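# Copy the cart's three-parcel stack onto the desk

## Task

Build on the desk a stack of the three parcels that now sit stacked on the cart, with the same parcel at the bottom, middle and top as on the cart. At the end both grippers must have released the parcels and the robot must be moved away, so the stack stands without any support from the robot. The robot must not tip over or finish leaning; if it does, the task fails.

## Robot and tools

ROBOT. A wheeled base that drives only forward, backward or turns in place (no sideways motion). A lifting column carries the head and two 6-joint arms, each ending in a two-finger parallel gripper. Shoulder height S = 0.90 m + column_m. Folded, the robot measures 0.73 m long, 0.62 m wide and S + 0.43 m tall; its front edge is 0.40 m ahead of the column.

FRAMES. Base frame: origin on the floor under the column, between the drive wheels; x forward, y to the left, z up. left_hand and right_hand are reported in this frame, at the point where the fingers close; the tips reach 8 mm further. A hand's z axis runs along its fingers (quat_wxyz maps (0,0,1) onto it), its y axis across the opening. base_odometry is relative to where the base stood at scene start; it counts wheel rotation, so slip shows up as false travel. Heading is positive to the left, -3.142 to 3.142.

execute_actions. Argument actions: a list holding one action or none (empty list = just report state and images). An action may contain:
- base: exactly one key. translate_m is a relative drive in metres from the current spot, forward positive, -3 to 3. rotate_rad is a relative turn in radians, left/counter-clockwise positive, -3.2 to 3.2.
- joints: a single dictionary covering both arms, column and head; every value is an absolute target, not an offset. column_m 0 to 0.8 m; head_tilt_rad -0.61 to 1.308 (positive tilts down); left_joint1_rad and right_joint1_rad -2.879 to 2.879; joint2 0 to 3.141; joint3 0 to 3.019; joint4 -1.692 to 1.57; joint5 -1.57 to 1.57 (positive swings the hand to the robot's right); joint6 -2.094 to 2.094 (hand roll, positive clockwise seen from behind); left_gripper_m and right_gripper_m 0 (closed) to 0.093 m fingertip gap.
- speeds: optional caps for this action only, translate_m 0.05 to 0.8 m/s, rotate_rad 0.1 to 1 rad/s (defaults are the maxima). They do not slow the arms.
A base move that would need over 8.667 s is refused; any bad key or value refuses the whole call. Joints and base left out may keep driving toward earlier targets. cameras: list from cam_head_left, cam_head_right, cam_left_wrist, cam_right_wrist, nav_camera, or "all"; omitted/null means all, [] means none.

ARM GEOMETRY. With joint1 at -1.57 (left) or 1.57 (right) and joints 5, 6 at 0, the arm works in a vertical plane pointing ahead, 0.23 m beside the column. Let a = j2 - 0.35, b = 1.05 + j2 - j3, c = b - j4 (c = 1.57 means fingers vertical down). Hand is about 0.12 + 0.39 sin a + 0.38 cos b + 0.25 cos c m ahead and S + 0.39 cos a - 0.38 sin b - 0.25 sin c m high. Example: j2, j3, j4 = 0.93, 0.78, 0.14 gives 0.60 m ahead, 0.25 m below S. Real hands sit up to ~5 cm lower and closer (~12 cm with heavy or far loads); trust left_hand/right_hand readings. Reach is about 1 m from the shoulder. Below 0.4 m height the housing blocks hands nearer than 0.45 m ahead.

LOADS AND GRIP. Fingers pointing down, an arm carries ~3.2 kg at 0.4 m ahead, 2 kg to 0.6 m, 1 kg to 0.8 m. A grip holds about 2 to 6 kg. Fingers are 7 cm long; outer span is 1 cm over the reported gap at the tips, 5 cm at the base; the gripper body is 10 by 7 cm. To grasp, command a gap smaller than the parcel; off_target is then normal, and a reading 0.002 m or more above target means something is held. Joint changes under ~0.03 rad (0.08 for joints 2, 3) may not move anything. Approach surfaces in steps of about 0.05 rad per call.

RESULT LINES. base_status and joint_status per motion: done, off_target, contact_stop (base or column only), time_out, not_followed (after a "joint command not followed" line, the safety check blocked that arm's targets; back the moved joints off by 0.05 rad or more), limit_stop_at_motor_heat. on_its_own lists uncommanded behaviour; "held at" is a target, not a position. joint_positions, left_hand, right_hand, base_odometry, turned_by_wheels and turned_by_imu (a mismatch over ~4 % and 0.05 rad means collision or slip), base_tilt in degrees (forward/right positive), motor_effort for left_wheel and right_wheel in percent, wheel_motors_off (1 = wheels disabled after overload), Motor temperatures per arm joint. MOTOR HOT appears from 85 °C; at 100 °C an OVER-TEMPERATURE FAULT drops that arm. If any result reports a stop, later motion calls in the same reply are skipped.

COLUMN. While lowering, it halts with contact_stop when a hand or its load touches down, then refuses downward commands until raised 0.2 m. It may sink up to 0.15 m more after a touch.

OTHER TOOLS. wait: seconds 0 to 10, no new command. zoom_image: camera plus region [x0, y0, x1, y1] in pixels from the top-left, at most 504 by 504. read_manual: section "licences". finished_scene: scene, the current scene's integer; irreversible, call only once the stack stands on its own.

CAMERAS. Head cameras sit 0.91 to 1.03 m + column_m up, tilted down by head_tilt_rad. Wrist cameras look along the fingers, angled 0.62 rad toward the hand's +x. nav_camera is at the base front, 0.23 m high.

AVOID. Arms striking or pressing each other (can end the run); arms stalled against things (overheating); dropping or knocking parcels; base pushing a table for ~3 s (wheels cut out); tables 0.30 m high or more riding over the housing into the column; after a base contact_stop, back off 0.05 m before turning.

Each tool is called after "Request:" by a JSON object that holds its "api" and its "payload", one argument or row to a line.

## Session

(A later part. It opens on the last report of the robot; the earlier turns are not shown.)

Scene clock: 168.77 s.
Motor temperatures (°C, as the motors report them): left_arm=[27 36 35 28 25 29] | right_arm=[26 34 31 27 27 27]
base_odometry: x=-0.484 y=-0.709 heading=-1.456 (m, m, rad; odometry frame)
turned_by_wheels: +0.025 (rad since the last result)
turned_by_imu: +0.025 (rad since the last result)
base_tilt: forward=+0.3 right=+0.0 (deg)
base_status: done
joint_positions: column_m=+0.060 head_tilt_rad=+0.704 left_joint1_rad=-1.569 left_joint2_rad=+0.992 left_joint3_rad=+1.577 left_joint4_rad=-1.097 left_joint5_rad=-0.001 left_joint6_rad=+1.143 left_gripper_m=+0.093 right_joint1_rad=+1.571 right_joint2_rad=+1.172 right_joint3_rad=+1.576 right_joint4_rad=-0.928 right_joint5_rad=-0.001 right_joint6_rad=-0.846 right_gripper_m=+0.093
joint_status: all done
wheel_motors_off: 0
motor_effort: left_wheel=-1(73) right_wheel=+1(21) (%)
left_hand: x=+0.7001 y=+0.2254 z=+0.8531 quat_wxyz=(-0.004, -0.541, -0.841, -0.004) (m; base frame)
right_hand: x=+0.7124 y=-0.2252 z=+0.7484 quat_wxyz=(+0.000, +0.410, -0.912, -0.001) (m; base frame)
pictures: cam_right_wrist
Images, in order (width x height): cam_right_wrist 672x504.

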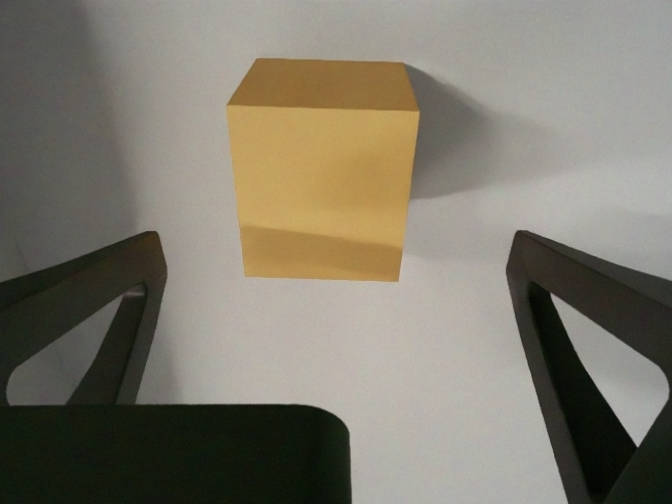

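Request:
{"api": "execute_actions", "payload": {
  "actions": [
    {"joints":{"column_m":0.005}}
  ],
  "cameras": []
}}

Request:
{"api": "execute_actions", "payload": {
  "actions": [
    {"joints":{"right_gripper_m":0.03}}
  ],
  "cameras": []
}}

Request:
{"api": "execute_actions", "payload": {
  "actions": [
    {"joints":{"column_m":0.11}}
  ],
  "cameras": []
}}

Request:
{"api": "execute_actions", "payload": {
  "actions": [
    {"base":{"rotate_rad":-2.52},"joints":{"column_m":0.38,"right_joint6_rad":1.29}}
  ],
  "cameras": []
}}

Request:
{"api": "execute_actions", "payload": {
  "actions": [
    {"base":{"translate_m":1.405},"joints":{"column_m":0.44}}
  ],
  "cameras": ["cam_head_left","cam_right_wrist"]
}}

Request:
{"api": "zoom_image", "payload": {
  "camera": "cam_head_left",
  "region": [360,110,520,230]
}}

Scene clock: 184.40 s.
Motor temperatures (°C, as the motors report them): left_arm=[27 36 35 28 25 29] | right_arm=[26 34 31 27 27 27]
base_odometry: x=-0.484 y=-0.709 heading=-1.456 (m, m, rad; odometry frame)
turned_by_wheels: +0.000 (rad since the last result)
turned_by_imu: -0.002 (rad since the last result)
base_tilt: forward=+0.5 right=-0.1 (deg)
base_status: not commanded
joint_positions: column_m=+0.005 head_tilt_rad=+0.704 left_joint1_rad=-1.569 left_joint2_rad=+0.992 left_joint3_rad=+1.577 left_joint4_rad=-1.097 left_joint5_rad=-0.001 left_joint6_rad=+1.143 left_gripper_m=+0.093 right_joint1_rad=+1.571 right_joint2_rad=+1.172 right_joint3_rad=+1.576 right_joint4_rad=-0.928 right_joint5_rad=-0.001 right_joint6_rad=-0.846 right_gripper_m=+0.093
joint_status: all done
wheel_motors_off: 0
motor_effort: left_wheel=-1(1) right_wheel=+3(3) (%)
left_hand: x=+0.7001 y=+0.2254 z=+0.7982 quat_wxyz=(-0.004, -0.541, -0.841, -0.004) (m; base frame)
right_hand: x=+0.7124 y=-0.2252 z=+0.6934 quat_wxyz=(+0.000, +0.410, -0.912, -0.001) (m; base frame)
pictures: none
No camera images: the call's "cameras" was empty. Leave "cameras" out to get every camera's image.

Scene clock: 185.03 s.
Motor temperatures (°C, as the motors report them): left_arm=[27 36 35 28 25 29] | right_arm=[26 34 31 27 27 27]
base_odometry: x=-0.484 y=-0.709 heading=-1.456 (m, m, rad; odometry frame)
turned_by_wheels: +0.000 (rad since the last result)
turned_by_imu: +0.000 (rad since the last result)
base_tilt: forward=+0.5 right=+0.0 (deg)
base_status: not commanded
joint_positions: column_m=+0.005 head_tilt_rad=+0.704 left_joint1_rad=-1.569 left_joint2_rad=+0.992 left_joint3_rad=+1.577 left_joint4_rad=-1.097 left_joint5_rad=-0.001 left_joint6_rad=+1.143 left_gripper_m=+0.093 right_joint1_rad=+1.571 right_joint2_rad=+1.172 right_joint3_rad=+1.576 right_joint4_rad=-0.928 right_joint5_rad=-0.001 right_joint6_rad=-0.846 right_gripper_m=+0.049
joint_status: right_gripper_m off_target (ended at +0.049, target +0.030)
wheel_motors_off: 0
motor_effort: left_wheel=-1(1) right_wheel=+3(3) (%)
left_hand: x=+0.7001 y=+0.2254 z=+0.7982 quat_wxyz=(-0.004, -0.541, -0.841, -0.004) (m; base frame)
right_hand: x=+0.7124 y=-0.2253 z=+0.6934 quat_wxyz=(+0.000, +0.411, -0.912, +0.000) (m; base frame)
pictures: none
No camera images: the call's "cameras" was empty. Leave "cameras" out to get every camera's image.

Scene clock: 187.00 s.
Motor temperatures (°C, as the motors report them): left_arm=[27 36 35 28 25 29] | right_arm=[26 34 31 27 27 27]
base_odometry: x=-0.484 y=-0.709 heading=-1.456 (m, m, rad; odometry frame)
turned_by_wheels: +0.000 (rad since the last result)
turned_by_imu: -0.001 (rad since the last result)
base_tilt: forward=+0.4 right=+0.0 (deg)
base_status: not commanded
joint_positions: column_m=+0.110 head_tilt_rad=+0.704 left_joint1_rad=-1.569 left_joint2_rad=+0.992 left_joint3_rad=+1.577 left_joint4_rad=-1.097 left_joint5_rad=-0.001 left_joint6_rad=+1.143 left_gripper_m=+0.093 right_joint1_rad=+1.571 right_joint2_rad=+1.172 right_joint3_rad=+1.576 right_joint4_rad=-0.928 right_joint5_rad=-0.001 right_joint6_rad=-0.846 right_gripper_m=+0.049
joint_status: all done
wheel_motors_off: 0
motor_effort: left_wheel=-2(1) right_wheel=+4(4) (%)
left_hand: x=+0.7001 y=+0.2254 z=+0.9030 quat_wxyz=(-0.004, -0.541, -0.841, -0.004) (m; base frame)
right_hand: x=+0.7124 y=-0.2253 z=+0.7982 quat_wxyz=(+0.000, +0.411, -0.912, +0.000) (m; base frame)
pictures: none
No camera images: the call's "cameras" was empty. Leave "cameras" out to get every camera's image.

Scene clock: 191.13 s.
Motor temperatures (°C, as the motors report them): left_arm=[27 36 35 28 25 29] | right_arm=[26 34 31 27 27 27]
base_odometry: x=-0.484 y=-0.709 heading=+2.308 (m, m, rad; odometry frame)
turned_by_wheels: -2.519 (rad since the last result)
turned_by_imu: -2.508 (rad since the last result)
base_tilt: forward=+0.4 right=+0.0 (deg)
base_status: done
joint_positions: column_m=+0.380 head_tilt_rad=+0.704 left_joint1_rad=-1.569 left_joint2_rad=+0.992 left_joint3_rad=+1.577 left_joint4_rad=-1.097 left_joint5_rad=-0.001 left_joint6_rad=+1.143 left_gripper_m=+0.093 right_joint1_rad=+1.571 right_joint2_rad=+1.172 right_joint3_rad=+1.576 right_joint4_rad=-0.928 right_joint5_rad=-0.001 right_joint6_rad=+1.276 right_gripper_m=+0.049
joint_status: all done
wheel_motors_off: 0
motor_effort: left_wheel=+6(83) right_wheel=-8(32) (%)
left_hand: x=+0.7001 y=+0.2254 z=+1.1730 quat_wxyz=(-0.004, -0.541, -0.841, -0.004) (m; base frame)
right_hand: x=+0.7124 y=-0.2253 z=+1.0682 quat_wxyz=(+0.000, -0.596, -0.803, +0.000) (m; base frame)
pictures: none
No camera images: the call's "cameras" was empty. Leave "cameras" out to get every camera's image.

Scene clock: 195.00 s.
Motor temperatures (°C, as the motors report them): left_arm=[27 36 35 28 25 29] | right_arm=[26 34 31 27 27 27]
base_odometry: x=-1.428 y=+0.332 heading=+2.306 (m, m, rad; odometry frame)
turned_by_wheels: -0.002 (rad since the last result)
turned_by_imu: -0.001 (rad since the last result)
base_tilt: forward=+0.4 right=+0.0 (deg)
base_status: done
joint_positions: column_m=+0.440 head_tilt_rad=+0.704 left_joint1_rad=-1.569 left_joint2_rad=+0.993 left_joint3_rad=+1.576 left_joint4_rad=-1.097 left_joint5_rad=-0.001 left_joint6_rad=+1.143 left_gripper_m=+0.093 right_joint1_rad=+1.571 right_joint2_rad=+1.172 right_joint3_rad=+1.576 right_joint4_rad=-0.928 right_joint5_rad=-0.001 right_joint6_rad=+1.277 right_gripper_m=+0.049
joint_status: all done
wheel_motors_off: 0
motor_effort: left_wheel=-2(61) right_wheel=+1(82) (%)
left_hand: x=+0.6995 y=+0.2254 z=+1.2324 quat_wxyz=(-0.003, -0.541, -0.841, -0.004) (m; base frame)
right_hand: x=+0.7122 y=-0.2253 z=+1.1281 quat_wxyz=(+0.000, -0.596, -0.803, +0.000) (m; base frame)
pictures: cam_head_left, cam_right_wrist
Images, in order (width x height): cam_head_left 672x504, cam_right_wrist 672x504.

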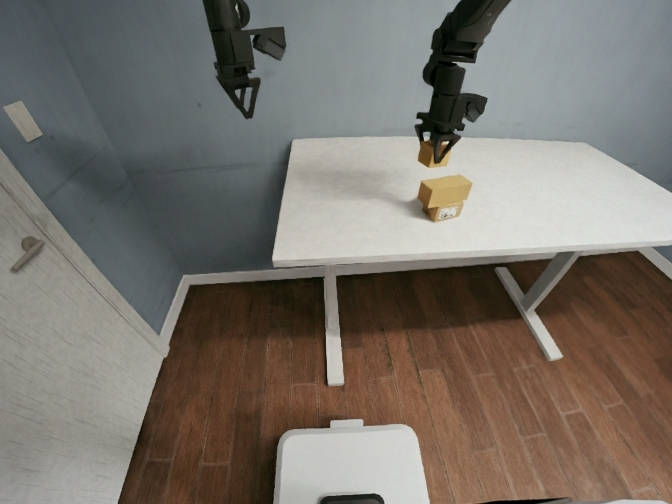

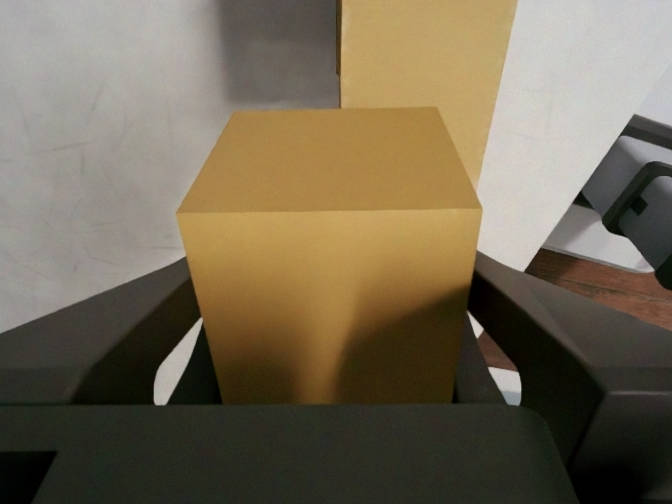

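Region (360, 110, 520, 230) of cam_head_left's 672x504 image, scaled by 3.150, with more detail than that image has; it fills the top 378 rows of this view, and the rest is white.

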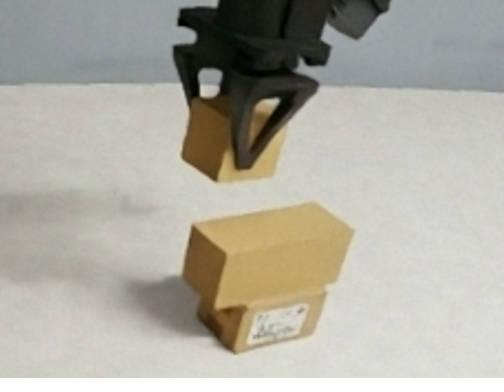

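Request:
{"api": "execute_actions", "payload": {
  "actions": [
    {"base":{"rotate_rad":-0.064},"joints":{"column_m":0.41,"right_joint6_rad":1.21}}
  ],
  "cameras": ["cam_head_left","cam_right_wrist"]
}}

Request:
{"api": "zoom_image", "payload": {
  "camera": "cam_head_left",
  "region": [360,110,520,230]
}}

Scene clock: 199.73 s.
Motor temperatures (°C, as the motors report them): left_arm=[27 36 35 28 25 29] | right_arm=[26 34 31 27 27 27]
base_odometry: x=-1.428 y=+0.332 heading=+2.245 (m, m, rad; odometry frame)
turned_by_wheels: -0.061 (rad since the last result)
turned_by_imu: -0.060 (rad since the last result)
base_tilt: forward=+0.5 right=-0.1 (deg)
base_status: done
joint_positions: column_m=+0.410 head_tilt_rad=+0.704 left_joint1_rad=-1.569 left_joint2_rad=+0.993 left_joint3_rad=+1.576 left_joint4_rad=-1.097 left_joint5_rad=-0.001 left_joint6_rad=+1.143 left_gripper_m=+0.093 right_joint1_rad=+1.571 right_joint2_rad=+1.172 right_joint3_rad=+1.576 right_joint4_rad=-0.928 right_joint5_rad=-0.001 right_joint6_rad=+1.220 right_gripper_m=+0.049
joint_status: all done
wheel_motors_off: 0
motor_effort: left_wheel=+0(58) right_wheel=+0(69) (%)
left_hand: x=+0.6995 y=+0.2254 z=+1.2025 quat_wxyz=(-0.003, -0.541, -0.841, -0.004) (m; base frame)
right_hand: x=+0.7122 y=-0.2253 z=+1.0982 quat_wxyz=(+0.000, -0.573, -0.820, +0.000) (m; base frame)
pictures: cam_head_left, cam_right_wrist
Images, in order (width x height): cam_head_left 672x504, cam_right_wrist 672x504.

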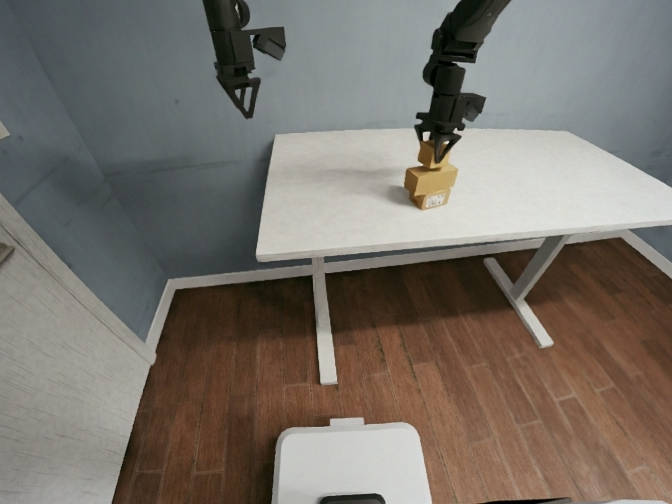

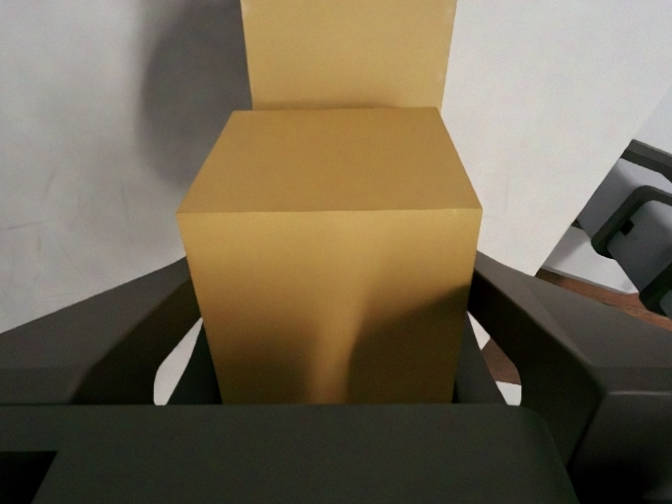

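Region (360, 110, 520, 230) of cam_head_left's 672x504 image, scaled by 3.150, with more detail than that image has; it fills the top 378 rows of this view, and the rest is white.

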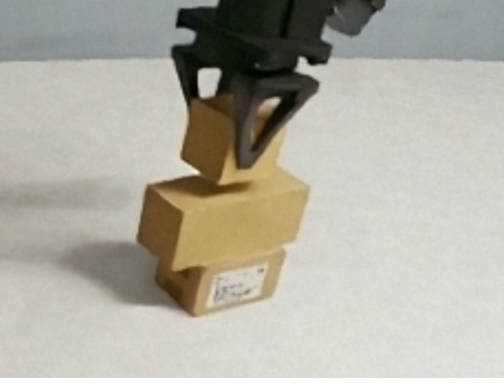

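Request:
{"api": "execute_actions", "payload": {
  "actions": [
    {"joints":{"column_m":0.394}}
  ],
  "cameras": []
}}

Request:
{"api": "execute_actions", "payload": {
  "actions": [
    {"joints":{"right_gripper_m":0.093}}
  ],
  "cameras": []
}}

Request:
{"api": "execute_actions", "payload": {
  "actions": [
    {"joints":{"column_m":0.46}}
  ],
  "cameras": []
}}

Request:
{"api": "execute_actions", "payload": {
  "actions": [
    {"base":{"translate_m":-0.4}}
  ],
  "cameras": ["cam_head_left"]
}}

Scene clock: 208.73 s.
Motor temperatures (°C, as the motors report them): left_arm=[27 36 36 28 25 29] | right_arm=[26 35 31 27 27 27]
base_odometry: x=-1.428 y=+0.332 heading=+2.245 (m, m, rad; odometry frame)
turned_by_wheels: +0.000 (rad since the last result)
turned_by_imu: -0.001 (rad since the last result)
base_tilt: forward=+0.5 right=+0.0 (deg)
base_status: not commanded
joint_positions: column_m=+0.394 head_tilt_rad=+0.704 left_joint1_rad=-1.569 left_joint2_rad=+0.993 left_joint3_rad=+1.576 left_joint4_rad=-1.097 left_joint5_rad=-0.001 left_joint6_rad=+1.143 left_gripper_m=+0.093 right_joint1_rad=+1.571 right_joint2_rad=+1.169 right_joint3_rad=+1.576 right_joint4_rad=-0.928 right_joint5_rad=-0.001 right_joint6_rad=+1.220 right_gripper_m=+0.049
joint_status: all done
wheel_motors_off: 0
motor_effort: left_wheel=+4(4) right_wheel=-2(3) (%)
left_hand: x=+0.6994 y=+0.2254 z=+1.1863 quat_wxyz=(-0.003, -0.541, -0.841, -0.003) (m; base frame)
right_hand: x=+0.7128 y=-0.2253 z=+1.0841 quat_wxyz=(-0.001, -0.573, -0.820, -0.001) (m; base frame)
pictures: none
No camera images: the call's "cameras" was empty. Leave "cameras" out to get every camera's image.

Scene clock: 209.37 s.
Motor temperatures (°C, as the motors report them): left_arm=[27 36 36 28 25 29] | right_arm=[26 35 31 27 27 27]
base_odometry: x=-1.428 y=+0.332 heading=+2.245 (m, m, rad; odometry frame)
turned_by_wheels: +0.000 (rad since the last result)
turned_by_imu: +0.000 (rad since the last result)
base_tilt: forward=+0.5 right=+0.0 (deg)
base_status: not commanded
joint_positions: column_m=+0.394 head_tilt_rad=+0.704 left_joint1_rad=-1.569 left_joint2_rad=+0.993 left_joint3_rad=+1.576 left_joint4_rad=-1.097 left_joint5_rad=-0.001 left_joint6_rad=+1.143 left_gripper_m=+0.093 right_joint1_rad=+1.571 right_joint2_rad=+1.169 right_joint3_rad=+1.576 right_joint4_rad=-0.928 right_joint5_rad=-0.001 right_joint6_rad=+1.220 right_gripper_m=+0.093
joint_status: all done
wheel_motors_off: 0
motor_effort: left_wheel=+4(4) right_wheel=-2(2) (%)
left_hand: x=+0.6994 y=+0.2254 z=+1.1863 quat_wxyz=(-0.003, -0.541, -0.841, -0.003) (m; base frame)
right_hand: x=+0.7128 y=-0.2253 z=+1.0841 quat_wxyz=(-0.001, -0.573, -0.820, -0.001) (m; base frame)
pictures: none
No camera images: the call's "cameras" was empty. Leave "cameras" out to get every camera's image.

Scene clock: 210.83 s.
Motor temperatures (°C, as the motors report them): left_arm=[27 36 36 28 25 29] | right_arm=[26 35 31 27 27 27]
base_odometry: x=-1.428 y=+0.332 heading=+2.245 (m, m, rad; odometry frame)
turned_by_wheels: +0.000 (rad since the last result)
turned_by_imu: -0.001 (rad since the last result)
base_tilt: forward=+0.4 right=+0.0 (deg)
base_status: not commanded
joint_positions: column_m=+0.460 head_tilt_rad=+0.704 left_joint1_rad=-1.569 left_joint2_rad=+0.993 left_joint3_rad=+1.576 left_joint4_rad=-1.097 left_joint5_rad=-0.001 left_joint6_rad=+1.143 left_gripper_m=+0.093 right_joint1_rad=+1.571 right_joint2_rad=+1.169 right_joint3_rad=+1.576 right_joint4_rad=-0.928 right_joint5_rad=-0.001 right_joint6_rad=+1.220 right_gripper_m=+0.093
joint_status: all done
wheel_motors_off: 0
motor_effort: left_wheel=+4(4) right_wheel=-2(2) (%)
left_hand: x=+0.6994 y=+0.2254 z=+1.2522 quat_wxyz=(-0.003, -0.541, -0.841, -0.003) (m; base frame)
right_hand: x=+0.7128 y=-0.2253 z=+1.1499 quat_wxyz=(-0.001, -0.573, -0.820, -0.001) (m; base frame)
pictures: none
No camera images: the call's "cameras" was empty. Leave "cameras" out to get every camera's image.

Scene clock: 213.13 s.
Motor temperatures (°C, as the motors report them): left_arm=[27 36 36 28 25 29] | right_arm=[26 35 31 27 27 27]
base_odometry: x=-1.178 y=+0.019 heading=+2.243 (m, m, rad; odometry frame)
turned_by_wheels: -0.003 (rad since the last result)
turned_by_imu: -0.005 (rad since the last result)
base_tilt: forward=+0.4 right=+0.0 (deg)
base_status: done
joint_positions: column_m=+0.460 head_tilt_rad=+0.704 left_joint1_rad=-1.569 left_joint2_rad=+0.993 left_joint3_rad=+1.574 left_joint4_rad=-1.099 left_joint5_rad=-0.001 left_joint6_rad=+1.143 left_gripper_m=+0.093 right_joint1_rad=+1.571 right_joint2_rad=+1.169 right_joint3_rad=+1.575 right_joint4_rad=-0.929 right_joint5_rad=-0.001 right_joint6_rad=+1.220 right_gripper_m=+0.093
joint_status: not commanded
wheel_motors_off: 0
motor_effort: left_wheel=-1(75) right_wheel=+2(85) (%)
left_hand: x=+0.6983 y=+0.2254 z=+1.2515 quat_wxyz=(-0.002, -0.541, -0.841, -0.003) (m; base frame)
right_hand: x=+0.7123 y=-0.2253 z=+1.1497 quat_wxyz=(+0.000, -0.573, -0.820, -0.001) (m; base frame)
pictures: cam_head_left
Images, in order (width x height): cam_head_left 672x504.

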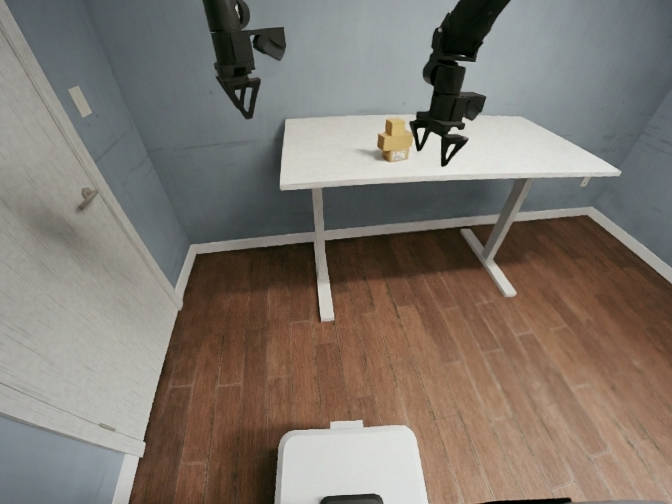

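Request:
{"api": "finished_scene", "payload": {
  "scene": 2
}}

The scene is finished: the task was done.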